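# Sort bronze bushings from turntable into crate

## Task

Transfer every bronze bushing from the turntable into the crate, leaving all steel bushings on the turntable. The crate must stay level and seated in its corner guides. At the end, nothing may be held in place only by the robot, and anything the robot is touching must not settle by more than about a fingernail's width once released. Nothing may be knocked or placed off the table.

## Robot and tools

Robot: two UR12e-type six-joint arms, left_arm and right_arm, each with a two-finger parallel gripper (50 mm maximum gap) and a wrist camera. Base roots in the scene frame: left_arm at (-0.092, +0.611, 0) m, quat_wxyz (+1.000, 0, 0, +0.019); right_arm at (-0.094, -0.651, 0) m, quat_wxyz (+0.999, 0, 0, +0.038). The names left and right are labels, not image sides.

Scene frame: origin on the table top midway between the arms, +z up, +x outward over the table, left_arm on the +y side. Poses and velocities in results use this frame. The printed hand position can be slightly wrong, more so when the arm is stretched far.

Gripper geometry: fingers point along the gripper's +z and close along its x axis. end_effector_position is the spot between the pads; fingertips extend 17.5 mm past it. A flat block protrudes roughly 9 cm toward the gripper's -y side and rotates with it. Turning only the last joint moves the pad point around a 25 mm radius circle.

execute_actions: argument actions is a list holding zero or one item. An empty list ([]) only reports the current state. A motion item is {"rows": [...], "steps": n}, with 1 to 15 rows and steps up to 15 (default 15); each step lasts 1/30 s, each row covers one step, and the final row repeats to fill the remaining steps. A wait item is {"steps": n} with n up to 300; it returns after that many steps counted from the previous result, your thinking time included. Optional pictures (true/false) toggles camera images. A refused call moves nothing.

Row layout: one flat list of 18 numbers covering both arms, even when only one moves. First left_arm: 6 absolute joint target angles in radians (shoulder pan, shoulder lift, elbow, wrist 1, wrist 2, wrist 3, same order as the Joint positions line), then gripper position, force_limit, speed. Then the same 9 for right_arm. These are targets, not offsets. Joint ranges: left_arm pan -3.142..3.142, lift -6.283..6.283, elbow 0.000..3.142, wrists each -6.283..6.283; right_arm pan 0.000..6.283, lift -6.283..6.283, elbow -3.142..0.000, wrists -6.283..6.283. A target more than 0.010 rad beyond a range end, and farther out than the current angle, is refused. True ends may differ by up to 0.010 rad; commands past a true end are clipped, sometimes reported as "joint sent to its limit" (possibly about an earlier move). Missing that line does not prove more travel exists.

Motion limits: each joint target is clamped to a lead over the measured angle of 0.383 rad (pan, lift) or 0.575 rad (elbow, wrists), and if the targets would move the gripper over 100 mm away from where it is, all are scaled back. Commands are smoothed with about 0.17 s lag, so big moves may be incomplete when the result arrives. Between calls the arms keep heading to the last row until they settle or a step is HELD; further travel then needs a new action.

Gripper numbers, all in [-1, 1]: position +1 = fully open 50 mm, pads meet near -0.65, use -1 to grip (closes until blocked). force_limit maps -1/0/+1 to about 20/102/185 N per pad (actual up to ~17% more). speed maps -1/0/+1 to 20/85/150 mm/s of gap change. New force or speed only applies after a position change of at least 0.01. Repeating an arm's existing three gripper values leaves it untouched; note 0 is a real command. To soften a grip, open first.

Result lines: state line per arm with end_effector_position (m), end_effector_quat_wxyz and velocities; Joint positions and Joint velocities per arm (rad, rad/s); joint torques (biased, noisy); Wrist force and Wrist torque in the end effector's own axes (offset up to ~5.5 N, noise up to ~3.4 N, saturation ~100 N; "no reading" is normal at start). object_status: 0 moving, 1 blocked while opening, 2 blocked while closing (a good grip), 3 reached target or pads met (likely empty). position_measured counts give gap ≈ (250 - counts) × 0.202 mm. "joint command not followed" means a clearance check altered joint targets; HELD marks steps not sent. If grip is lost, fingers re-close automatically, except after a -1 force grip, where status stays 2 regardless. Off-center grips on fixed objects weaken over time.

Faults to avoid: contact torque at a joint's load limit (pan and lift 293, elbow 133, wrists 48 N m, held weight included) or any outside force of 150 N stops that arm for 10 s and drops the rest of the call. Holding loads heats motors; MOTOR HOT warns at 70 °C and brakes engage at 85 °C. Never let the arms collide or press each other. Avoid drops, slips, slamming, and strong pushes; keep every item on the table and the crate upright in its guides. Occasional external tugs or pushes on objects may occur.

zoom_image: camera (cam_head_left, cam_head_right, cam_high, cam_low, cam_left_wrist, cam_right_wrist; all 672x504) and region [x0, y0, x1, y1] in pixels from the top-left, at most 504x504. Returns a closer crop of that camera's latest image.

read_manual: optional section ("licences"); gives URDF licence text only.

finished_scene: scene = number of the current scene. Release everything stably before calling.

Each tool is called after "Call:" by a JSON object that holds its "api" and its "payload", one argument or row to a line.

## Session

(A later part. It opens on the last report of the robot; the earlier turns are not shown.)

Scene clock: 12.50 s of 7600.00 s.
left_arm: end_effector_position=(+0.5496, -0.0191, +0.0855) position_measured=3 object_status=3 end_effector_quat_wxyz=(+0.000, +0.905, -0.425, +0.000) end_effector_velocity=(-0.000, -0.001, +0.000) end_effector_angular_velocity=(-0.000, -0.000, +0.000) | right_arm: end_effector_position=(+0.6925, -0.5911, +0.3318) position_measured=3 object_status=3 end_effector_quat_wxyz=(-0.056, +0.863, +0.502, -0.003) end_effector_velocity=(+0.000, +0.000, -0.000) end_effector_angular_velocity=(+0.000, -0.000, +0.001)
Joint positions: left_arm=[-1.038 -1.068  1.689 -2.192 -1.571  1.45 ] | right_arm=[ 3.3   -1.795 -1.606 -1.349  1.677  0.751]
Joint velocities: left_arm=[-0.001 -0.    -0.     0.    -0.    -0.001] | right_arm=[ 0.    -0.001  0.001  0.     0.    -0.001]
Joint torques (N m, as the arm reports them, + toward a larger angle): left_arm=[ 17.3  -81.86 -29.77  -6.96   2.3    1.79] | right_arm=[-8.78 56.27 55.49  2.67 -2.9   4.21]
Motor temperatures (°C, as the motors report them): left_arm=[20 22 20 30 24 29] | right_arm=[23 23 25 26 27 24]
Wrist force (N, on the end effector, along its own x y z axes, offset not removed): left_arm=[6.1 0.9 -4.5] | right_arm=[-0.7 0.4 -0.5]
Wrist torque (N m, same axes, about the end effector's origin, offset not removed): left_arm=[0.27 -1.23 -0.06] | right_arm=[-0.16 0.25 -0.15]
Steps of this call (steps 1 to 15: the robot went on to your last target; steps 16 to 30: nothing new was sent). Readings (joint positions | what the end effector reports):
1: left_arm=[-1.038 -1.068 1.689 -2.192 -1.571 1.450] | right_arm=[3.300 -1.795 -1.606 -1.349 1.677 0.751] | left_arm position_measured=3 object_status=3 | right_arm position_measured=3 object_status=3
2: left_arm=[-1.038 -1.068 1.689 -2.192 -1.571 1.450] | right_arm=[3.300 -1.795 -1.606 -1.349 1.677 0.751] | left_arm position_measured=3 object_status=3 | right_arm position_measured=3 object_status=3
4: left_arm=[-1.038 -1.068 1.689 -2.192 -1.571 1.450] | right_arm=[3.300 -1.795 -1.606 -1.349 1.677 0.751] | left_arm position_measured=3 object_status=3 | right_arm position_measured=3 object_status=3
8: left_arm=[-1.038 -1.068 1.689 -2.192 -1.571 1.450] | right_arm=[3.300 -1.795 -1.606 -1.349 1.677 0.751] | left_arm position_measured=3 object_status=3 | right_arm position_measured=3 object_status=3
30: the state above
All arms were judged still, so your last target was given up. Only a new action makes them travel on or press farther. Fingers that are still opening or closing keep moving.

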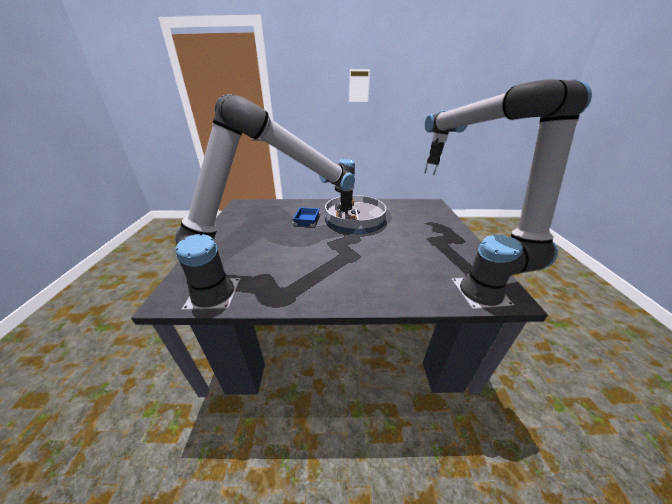

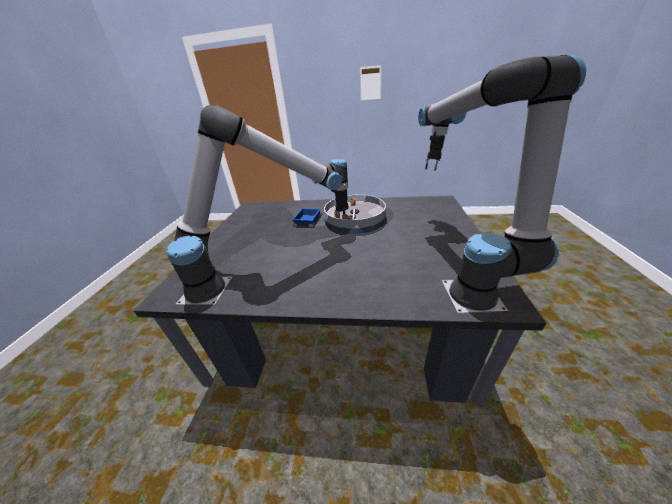

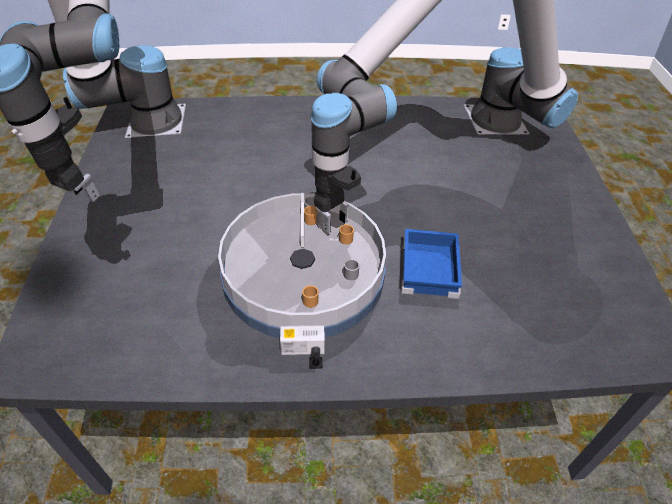

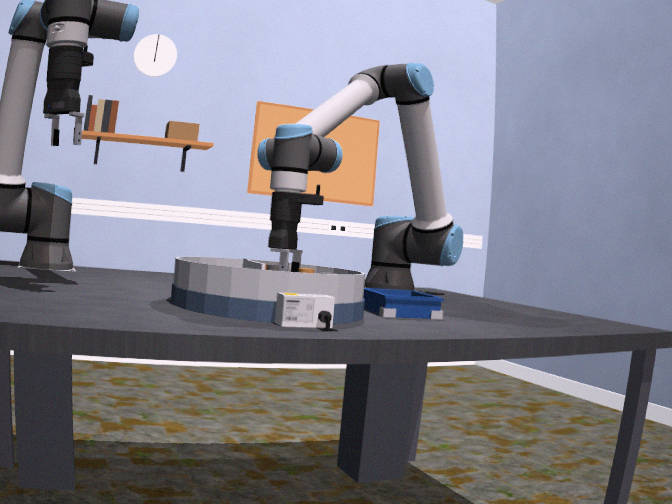

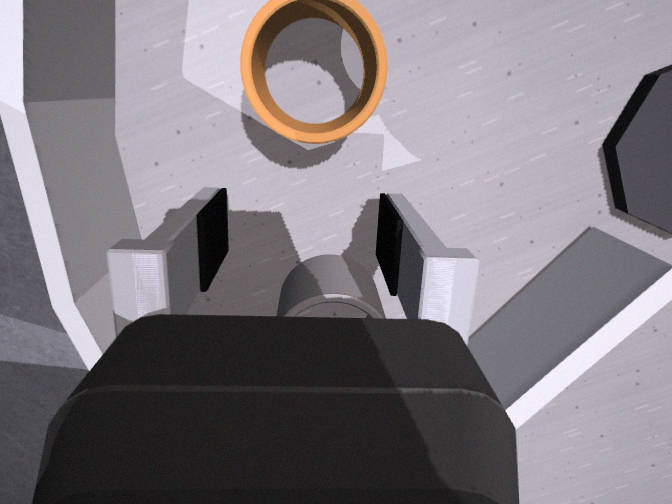

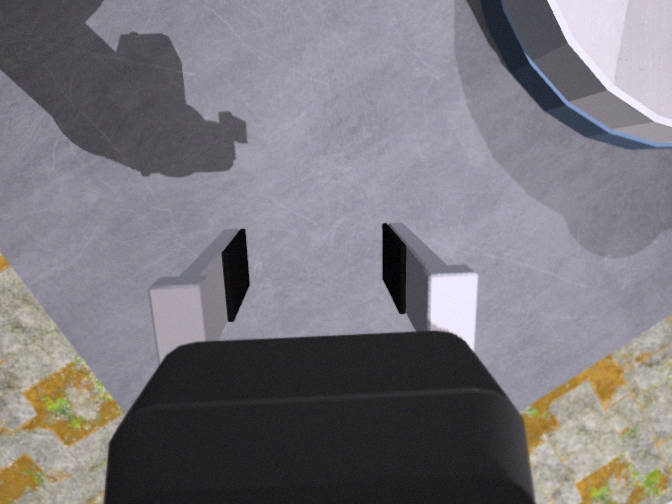

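Call:
{"api": "execute_actions", "payload": {
  "actions": []
}}

Scene clock: 14.50 s of 7600.00 s.
left_arm: end_effector_position=(+0.5496, -0.0191, +0.0855) position_measured=3 object_status=3 end_effector_quat_wxyz=(+0.000, +0.905, -0.425, +0.000) end_effector_velocity=(-0.000, +0.000, -0.000) end_effector_angular_velocity=(+0.001, +0.001, +0.001) | right_arm: end_effector_position=(+0.6925, -0.5911, +0.3318) position_measured=3 object_status=3 end_effector_quat_wxyz=(-0.056, +0.863, +0.502, -0.003) end_effector_velocity=(-0.000, +0.000, -0.001) end_effector_angular_velocity=(-0.003, +0.001, +0.001)
Joint positions: left_arm=[-1.038 -1.068  1.689 -2.192 -1.571  1.45 ] | right_arm=[ 3.3   -1.795 -1.606 -1.349  1.677  0.751]
Joint velocities: left_arm=[ 0.    -0.    -0.     0.001 -0.    -0.001] | right_arm=[ 0.001 -0.001 -0.    -0.    -0.002  0.   ]
Joint torques (N m, as the arm reports them, + toward a larger angle): left_arm=[ 17.9  -82.21 -29.85  -6.65   1.46   1.78] | right_arm=[-7.68 57.14 54.09  2.36 -2.93  4.28]
Motor temperatures (°C, as the motors report them): left_arm=[20 22 20 30 24 29] | right_arm=[23 23 25 26 27 24]
Wrist force (N, on the end effector, along its own x y z axes, offset not removed): left_arm=[7.0 1.0 2.7] | right_arm=[-6.5 1.7 -8.6]
Wrist torque (N m, same axes, about the end effector's origin, offset not removed): left_arm=[0.44 -1.34 0.02] | right_arm=[0.02 1.32 0.04]
Steps of this call (steps 1 to 60: nothing new was sent). Readings (joint positions | what the end effector reports):
1: left_arm=[-1.038 -1.068 1.689 -2.192 -1.571 1.450] | right_arm=[3.300 -1.795 -1.606 -1.349 1.677 0.751] | left_arm position_measured=3 object_status=3 | right_arm position_measured=3 object_status=3
2: left_arm=[-1.038 -1.068 1.689 -2.192 -1.571 1.450] | right_arm=[3.300 -1.795 -1.606 -1.349 1.677 0.751] | left_arm position_measured=3 object_status=3 | right_arm position_measured=3 object_status=3
4: left_arm=[-1.038 -1.068 1.689 -2.192 -1.571 1.450] | right_arm=[3.300 -1.795 -1.606 -1.349 1.677 0.751] | left_arm position_measured=3 object_status=3 | right_arm position_measured=3 object_status=3
8: left_arm=[-1.038 -1.068 1.689 -2.192 -1.571 1.450] | right_arm=[3.300 -1.795 -1.606 -1.349 1.677 0.751] | left_arm position_measured=3 object_status=3 | right_arm position_measured=3 object_status=3
60: the state above

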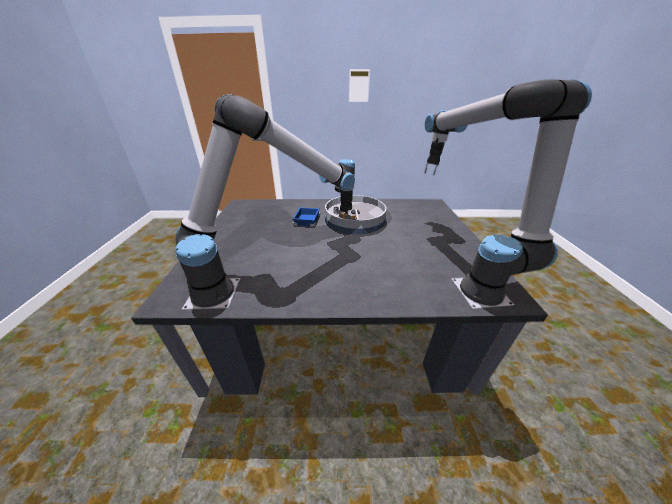

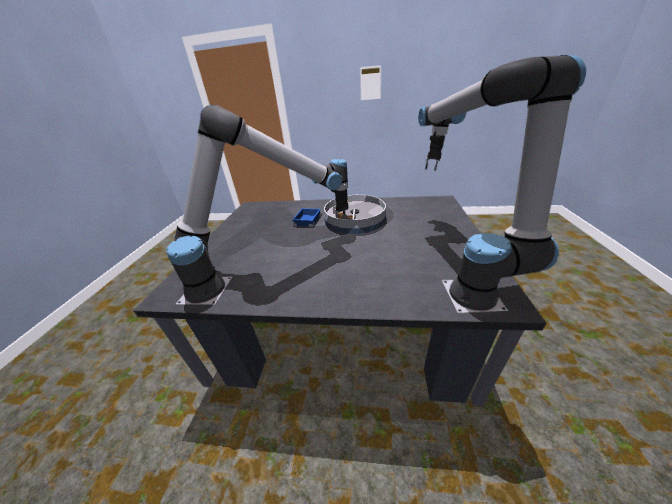

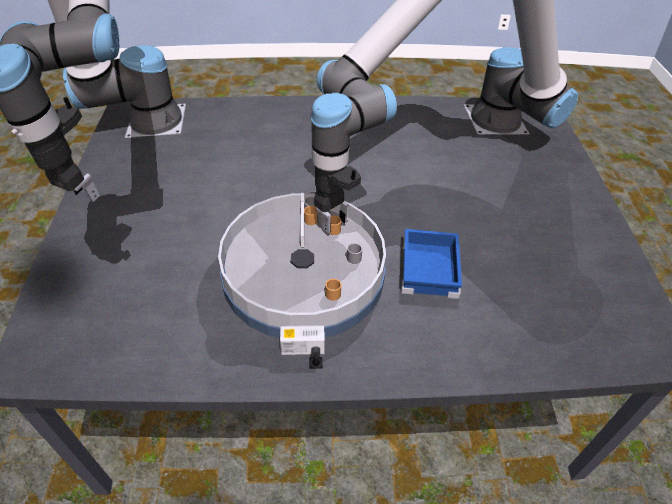

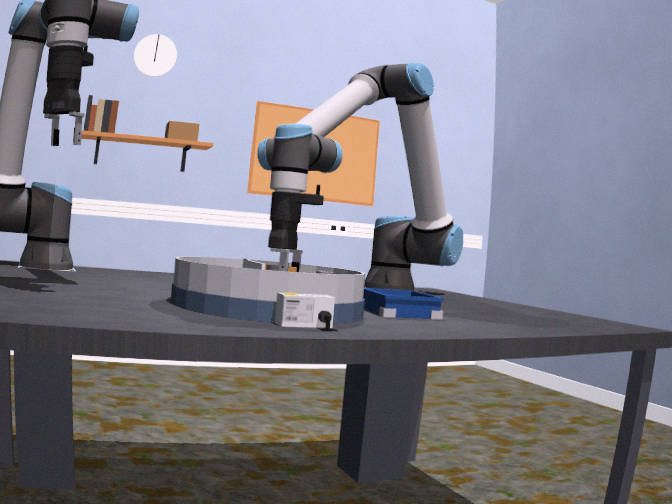

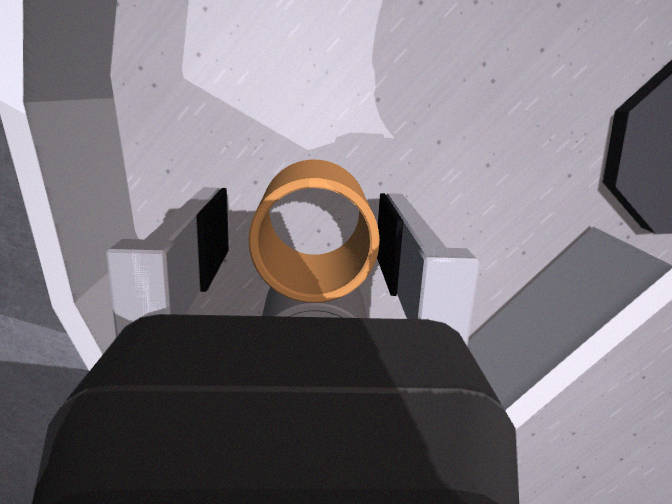

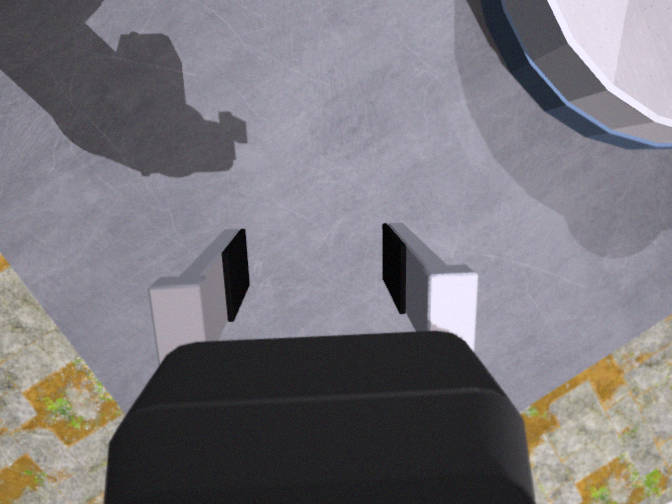

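Call:
{"api": "execute_actions", "payload": {
  "actions": [
    {"rows":[[-1.0376,-1.068,1.689,-2.192,-1.571,1.45,-1,-0.5,1,3.3,-1.795,-1.606,-1.349,1.677,0.751,1,0,0]],"steps":10}
  ],
  "pictures": false
}}

Call:
{"api": "execute_actions", "payload": {
  "actions": [
    {"rows":[[-1.0376,-1.15,1.65,-2.071,-1.571,1.45,-1,-0.5,1,3.3,-1.795,-1.606,-1.349,1.677,0.751,1,0,0]],"steps":15}
  ],
  "pictures": false
}}

Call:
{"api": "execute_actions", "payload": {
  "actions": [
    {"rows":[[-0.7,-1.168,1.689,-2.092,-1.571,-0.66,-1,-0.5,1,3.3,-1.795,-1.606,-1.349,1.677,0.751,1,0,0]],"steps":15}
  ],
  "pictures": false
}}

Call:
{"api": "execute_actions", "payload": {
  "actions": [
    {"steps":30}
  ]
}}

Scene clock: 15.83 s of 7600.00 s.
left_arm: end_effector_position=(+0.5496, -0.0191, +0.0855) position_measured=66 object_status=2 end_effector_quat_wxyz=(+0.000, +0.905, -0.425, +0.000) end_effector_velocity=(+0.000, -0.001, +0.000) end_effector_angular_velocity=(-0.001, -0.001, -0.001) | right_arm: end_effector_position=(+0.6925, -0.5911, +0.3318) position_measured=3 object_status=3 end_effector_quat_wxyz=(-0.056, +0.863, +0.502, -0.003) end_effector_velocity=(-0.000, +0.001, -0.001) end_effector_angular_velocity=(-0.001, +0.001, +0.001)
Joint positions: left_arm=[-1.038 -1.068  1.689 -2.192 -1.571  1.45 ] | right_arm=[ 3.3   -1.795 -1.606 -1.349  1.677  0.751]
Joint velocities: left_arm=[-0.    -0.    -0.    -0.001  0.     0.001] | right_arm=[ 0.001 -0.001 -0.001  0.    -0.     0.001]
Joint torques (N m, as the arm reports them, + toward a larger angle): left_arm=[ 16.71 -82.83 -30.22  -6.18   1.26   1.81] | right_arm=[-10.17  56.88  55.27   1.91  -2.38   3.67]
Motor temperatures (°C, as the motors report them): left_arm=[20 22 20 30 24 29] | right_arm=[23 23 25 26 27 24]
Wrist force (N, on the end effector, along its own x y z axes, offset not removed): left_arm=[5.3 -1.7 1.6] | right_arm=[-2.8 -0.9 -0.7]
Wrist torque (N m, same axes, about the end effector's origin, offset not removed): left_arm=[0.07 -1.07 -0.08] | right_arm=[-0.39 0.61 -0.17]
Steps of this call (steps 1 to 30: nothing new was sent; steps 31 to 40: all 10 steps of this action). Readings (joint positions | what the end effector reports):
31: left_arm=[-1.038 -1.068 1.689 -2.192 -1.571 1.450] | right_arm=[3.300 -1.795 -1.606 -1.349 1.677 0.751] | left_arm position_measured=17 object_status=0 | right_arm position_measured=3 object_status=3
32: left_arm=[-1.038 -1.068 1.689 -2.192 -1.571 1.450] | right_arm=[3.300 -1.795 -1.606 -1.349 1.677 0.751] | left_arm position_measured=42 object_status=0 | right_arm position_measured=3 object_status=3
34: left_arm=[-1.038 -1.068 1.689 -2.192 -1.571 1.450] | right_arm=[3.300 -1.795 -1.606 -1.349 1.677 0.751] | left_arm position_measured=66 object_status=0 | right_arm position_measured=3 object_status=3
38: left_arm=[-1.038 -1.068 1.689 -2.192 -1.571 1.450] | right_arm=[3.300 -1.795 -1.606 -1.349 1.677 0.751] | left_arm position_measured=66 object_status=0 | right_arm position_measured=3 object_status=3
40: the state above

Scene clock: 16.33 s of 7600.00 s.
left_arm: end_effector_position=(+0.5452, -0.0122, +0.1657) position_measured=66 object_status=2 end_effector_quat_wxyz=(+0.000, +0.905, -0.425, +0.000) end_effector_velocity=(-0.001, +0.001, +0.007) end_effector_angular_velocity=(+0.001, +0.000, +0.002) | right_arm: end_effector_position=(+0.6925, -0.5911, +0.3318) position_measured=3 object_status=3 end_effector_quat_wxyz=(-0.056, +0.863, +0.502, -0.003) end_effector_velocity=(+0.001, -0.001, +0.000) end_effector_angular_velocity=(+0.000, -0.000, -0.001)
Joint positions: left_arm=[-1.038 -1.149  1.65  -2.072 -1.571  1.45 ] | right_arm=[ 3.3   -1.795 -1.606 -1.349  1.677  0.751]
Joint velocities: left_arm=[-0.    -0.007 -0.004  0.012  0.    -0.002] | right_arm=[-0.001 -0.     0.001 -0.     0.    -0.   ]
Joint torques (N m, as the arm reports them, + toward a larger angle): left_arm=[ 12.34 -97.79 -56.28  -2.21   1.25   2.06] | right_arm=[-8.89 58.05 55.99  2.55 -2.72  3.7 ]
Motor temperatures (°C, as the motors report them): left_arm=[20 22 20 30 24 29] | right_arm=[23 23 25 26 27 24]
Wrist force (N, on the end effector, along its own x y z axes, offset not removed): left_arm=[6.2 0.6 0.4] | right_arm=[-4.3 3.4 -1.2]
Wrist torque (N m, same axes, about the end effector's origin, offset not removed): left_arm=[0.28 -1.25 0.10] | right_arm=[0.44 0.85 -0.45]
Steps of this call (steps 1 to 15: all 15 steps of this action). Readings (joint positions | what the end effector reports):
1: left_arm=[-1.038 -1.069 1.689 -2.191 -1.571 1.450] | right_arm=[3.300 -1.795 -1.606 -1.349 1.677 0.751] | left_arm position_measured=66 object_status=2 | right_arm position_measured=3 object_status=3
2: left_arm=[-1.038 -1.076 1.683 -2.182 -1.571 1.450] | right_arm=[3.300 -1.795 -1.606 -1.349 1.677 0.751] | left_arm position_measured=66 object_status=2 | right_arm position_measured=3 object_status=3
4: left_arm=[-1.038 -1.111 1.667 -2.134 -1.571 1.450] | right_arm=[3.300 -1.795 -1.606 -1.349 1.677 0.751] | left_arm position_measured=66 object_status=2 | right_arm position_measured=3 object_status=3
8: left_arm=[-1.038 -1.141 1.654 -2.086 -1.571 1.450] | right_arm=[3.300 -1.795 -1.606 -1.349 1.677 0.751] | left_arm position_measured=66 object_status=2 | right_arm position_measured=3 object_status=3
15: the state above

Scene clock: 16.83 s of 7600.00 s.
left_arm: end_effector_position=(+0.6725, +0.2198, +0.1609) position_measured=66 object_status=2 end_effector_quat_wxyz=(+0.000, +0.995, +0.102, +0.000) end_effector_velocity=(+0.069, +0.281, -0.005) end_effector_angular_velocity=(-0.001, +0.000, +3.005) | right_arm: end_effector_position=(+0.6925, -0.5911, +0.3318) position_measured=3 object_status=3 end_effector_quat_wxyz=(-0.056, +0.863, +0.502, -0.003) end_effector_velocity=(+0.000, -0.001, +0.000) end_effector_angular_velocity=(-0.000, -0.001, -0.001)
Joint positions: left_arm=[-0.734 -1.166  1.686 -2.09  -1.571  0.672] | right_arm=[ 3.3   -1.795 -1.606 -1.349  1.677  0.751]
Joint velocities: left_arm=[ 0.372 -0.018  0.037 -0.02  -0.    -2.634] | right_arm=[-0.002  0.     0.     0.    -0.    -0.001]
Joint torques (N m, as the arm reports them, + toward a larger angle): left_arm=[-24.47 -96.46 -35.74  -6.92   0.67 -12.2 ] | right_arm=[-7.55 58.57 54.78  2.24 -2.62  3.8 ]
Motor temperatures (°C, as the motors report them): left_arm=[20 22 20 30 24 29] | right_arm=[23 23 25 26 27 24]
Wrist force (N, on the end effector, along its own x y z axes, offset not removed): left_arm=[11.7 -3.2 4.5] | right_arm=[-8.2 0.6 2.1]
Wrist torque (N m, same axes, about the end effector's origin, offset not removed): left_arm=[-0.12 -2.19 -0.16] | right_arm=[-0.08 1.78 -0.26]
Steps of this call (steps 1 to 15: all 15 steps of this action). Readings (joint positions | what the end effector reports):
1: left_arm=[-1.037 -1.150 1.650 -2.072 -1.571 1.449] | right_arm=[3.300 -1.795 -1.606 -1.349 1.677 0.751] | left_arm position_measured=66 object_status=2 | right_arm position_measured=3 object_status=3
2: left_arm=[-1.028 -1.151 1.652 -2.073 -1.571 1.440] | right_arm=[3.300 -1.795 -1.606 -1.349 1.677 0.751] | left_arm position_measured=66 object_status=2 | right_arm position_measured=3 object_status=3
4: left_arm=[-0.981 -1.153 1.658 -2.076 -1.571 1.372] | right_arm=[3.300 -1.795 -1.606 -1.349 1.677 0.751] | left_arm position_measured=66 object_status=2 | right_arm position_measured=3 object_status=3
8: left_arm=[-0.888 -1.158 1.668 -2.081 -1.571 1.189] | right_arm=[3.300 -1.795 -1.606 -1.349 1.677 0.751] | left_arm position_measured=66 object_status=2 | right_arm position_measured=3 object_status=3
15: the state above

Scene clock: 17.83 s of 7600.00 s.
left_arm: end_effector_position=(+0.6650, +0.2226, +0.1604) position_measured=66 object_status=2 end_effector_quat_wxyz=(+0.000, +0.708, +0.707, -0.000) end_effector_velocity=(+0.000, +0.000, +0.000) end_effector_angular_velocity=(-0.000, -0.000, +0.004) | right_arm: end_effector_position=(+0.6925, -0.5911, +0.3318) position_measured=3 object_status=3 end_effector_quat_wxyz=(-0.056, +0.863, +0.502, -0.003) end_effector_velocity=(-0.000, -0.001, -0.000) end_effector_angular_velocity=(-0.001, +0.000, -0.001)
Joint positions: left_arm=[-0.7   -1.168  1.689 -2.092 -1.571 -0.66 ] | right_arm=[ 3.3   -1.795 -1.606 -1.349  1.677  0.751]
Joint velocities: left_arm=[ 0.001 -0.    -0.    -0.    -0.    -0.003] | right_arm=[-0.001  0.    -0.001  0.    -0.001  0.   ]
Joint torques (N m, as the arm reports them, + toward a larger angle): left_arm=[ 15.92 -97.27 -33.08  -6.85  -2.59  -1.99] | right_arm=[-7.47 62.11 55.8   1.85 -2.52  4.3 ]
Motor temperatures (°C, as the motors report them): left_arm=[20 22 20 30 24 29] | right_arm=[23 23 25 26 27 24]
Wrist force (N, on the end effector, along its own x y z axes, offset not removed): left_arm=[5.6 -3.5 6.4] | right_arm=[-6.4 2.1 0.3]
Wrist torque (N m, same axes, about the end effector's origin, offset not removed): left_arm=[-0.28 -1.20 0.01] | right_arm=[0.16 1.37 -0.24]
Steps of this call (steps 1 to 30: the robot went on to your last target). Readings (joint positions | what the end effector reports):
1: left_arm=[-0.723 -1.167 1.687 -2.091 -1.571 0.582] | right_arm=[3.300 -1.795 -1.606 -1.349 1.677 0.751] | left_arm position_measured=66 object_status=2 | right_arm position_measured=3 object_status=3
2: left_arm=[-0.716 -1.167 1.687 -2.091 -1.571 0.490] | right_arm=[3.300 -1.795 -1.606 -1.349 1.677 0.751] | left_arm position_measured=66 object_status=2 | right_arm position_measured=3 object_status=3
4: left_arm=[-0.708 -1.168 1.688 -2.092 -1.571 0.305] | right_arm=[3.300 -1.795 -1.606 -1.349 1.677 0.751] | left_arm position_measured=66 object_status=2 | right_arm position_measured=3 object_status=3
8: left_arm=[-0.702 -1.168 1.689 -2.092 -1.571 -0.069] | right_arm=[3.300 -1.795 -1.606 -1.349 1.677 0.751] | left_arm position_measured=66 object_status=2 | right_arm position_measured=3 object_status=3
30: the state above

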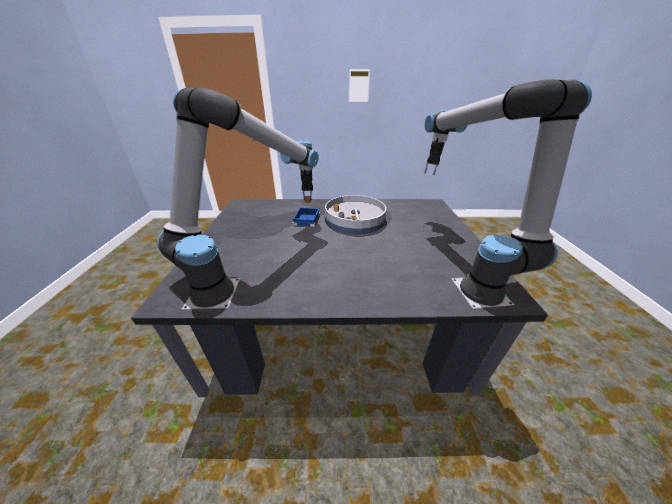

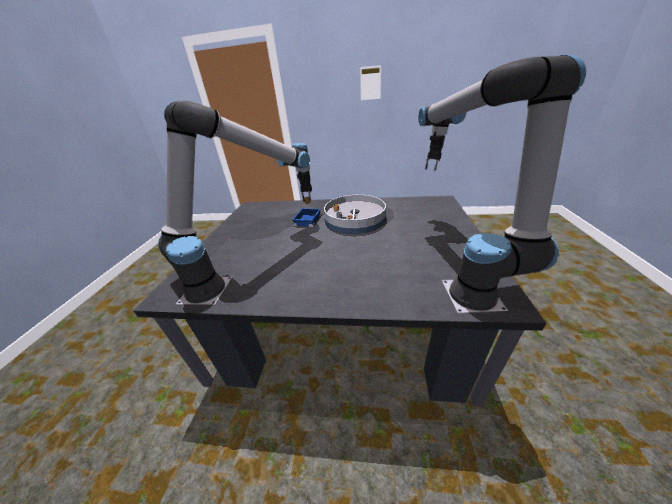

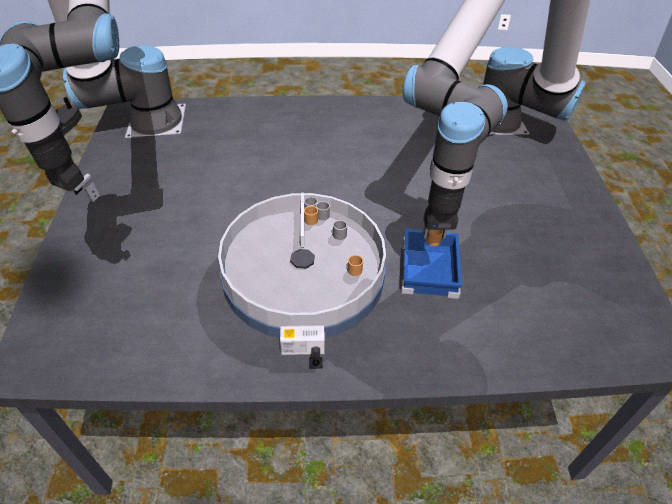

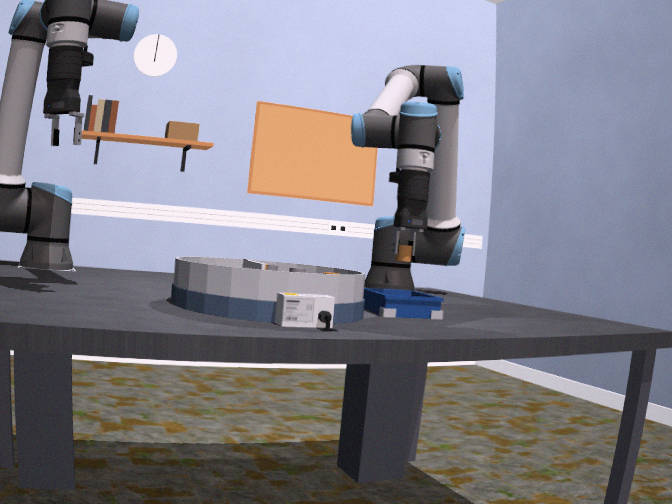

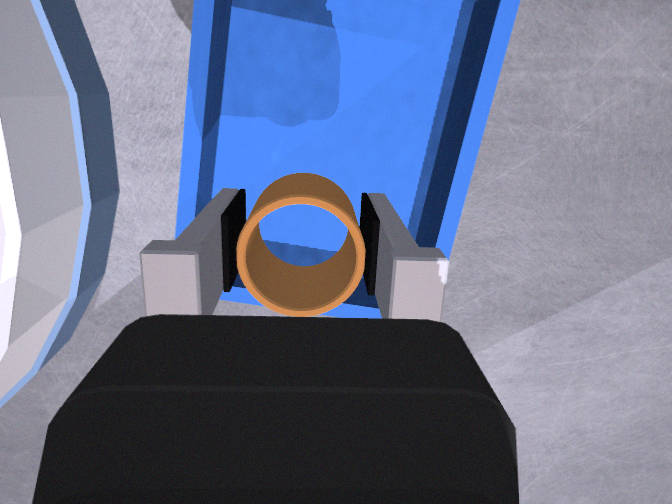

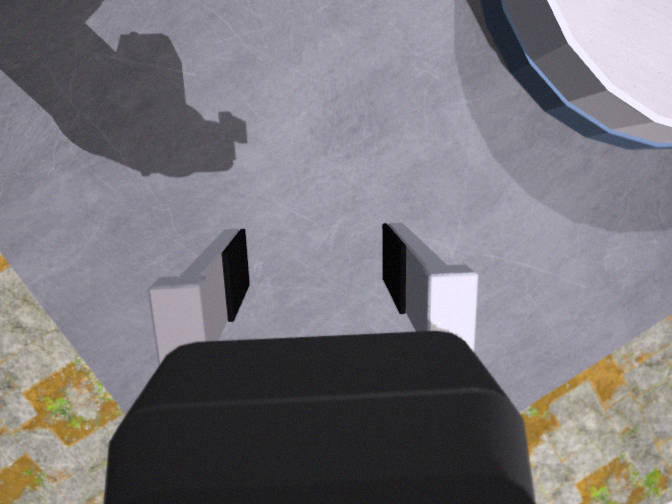

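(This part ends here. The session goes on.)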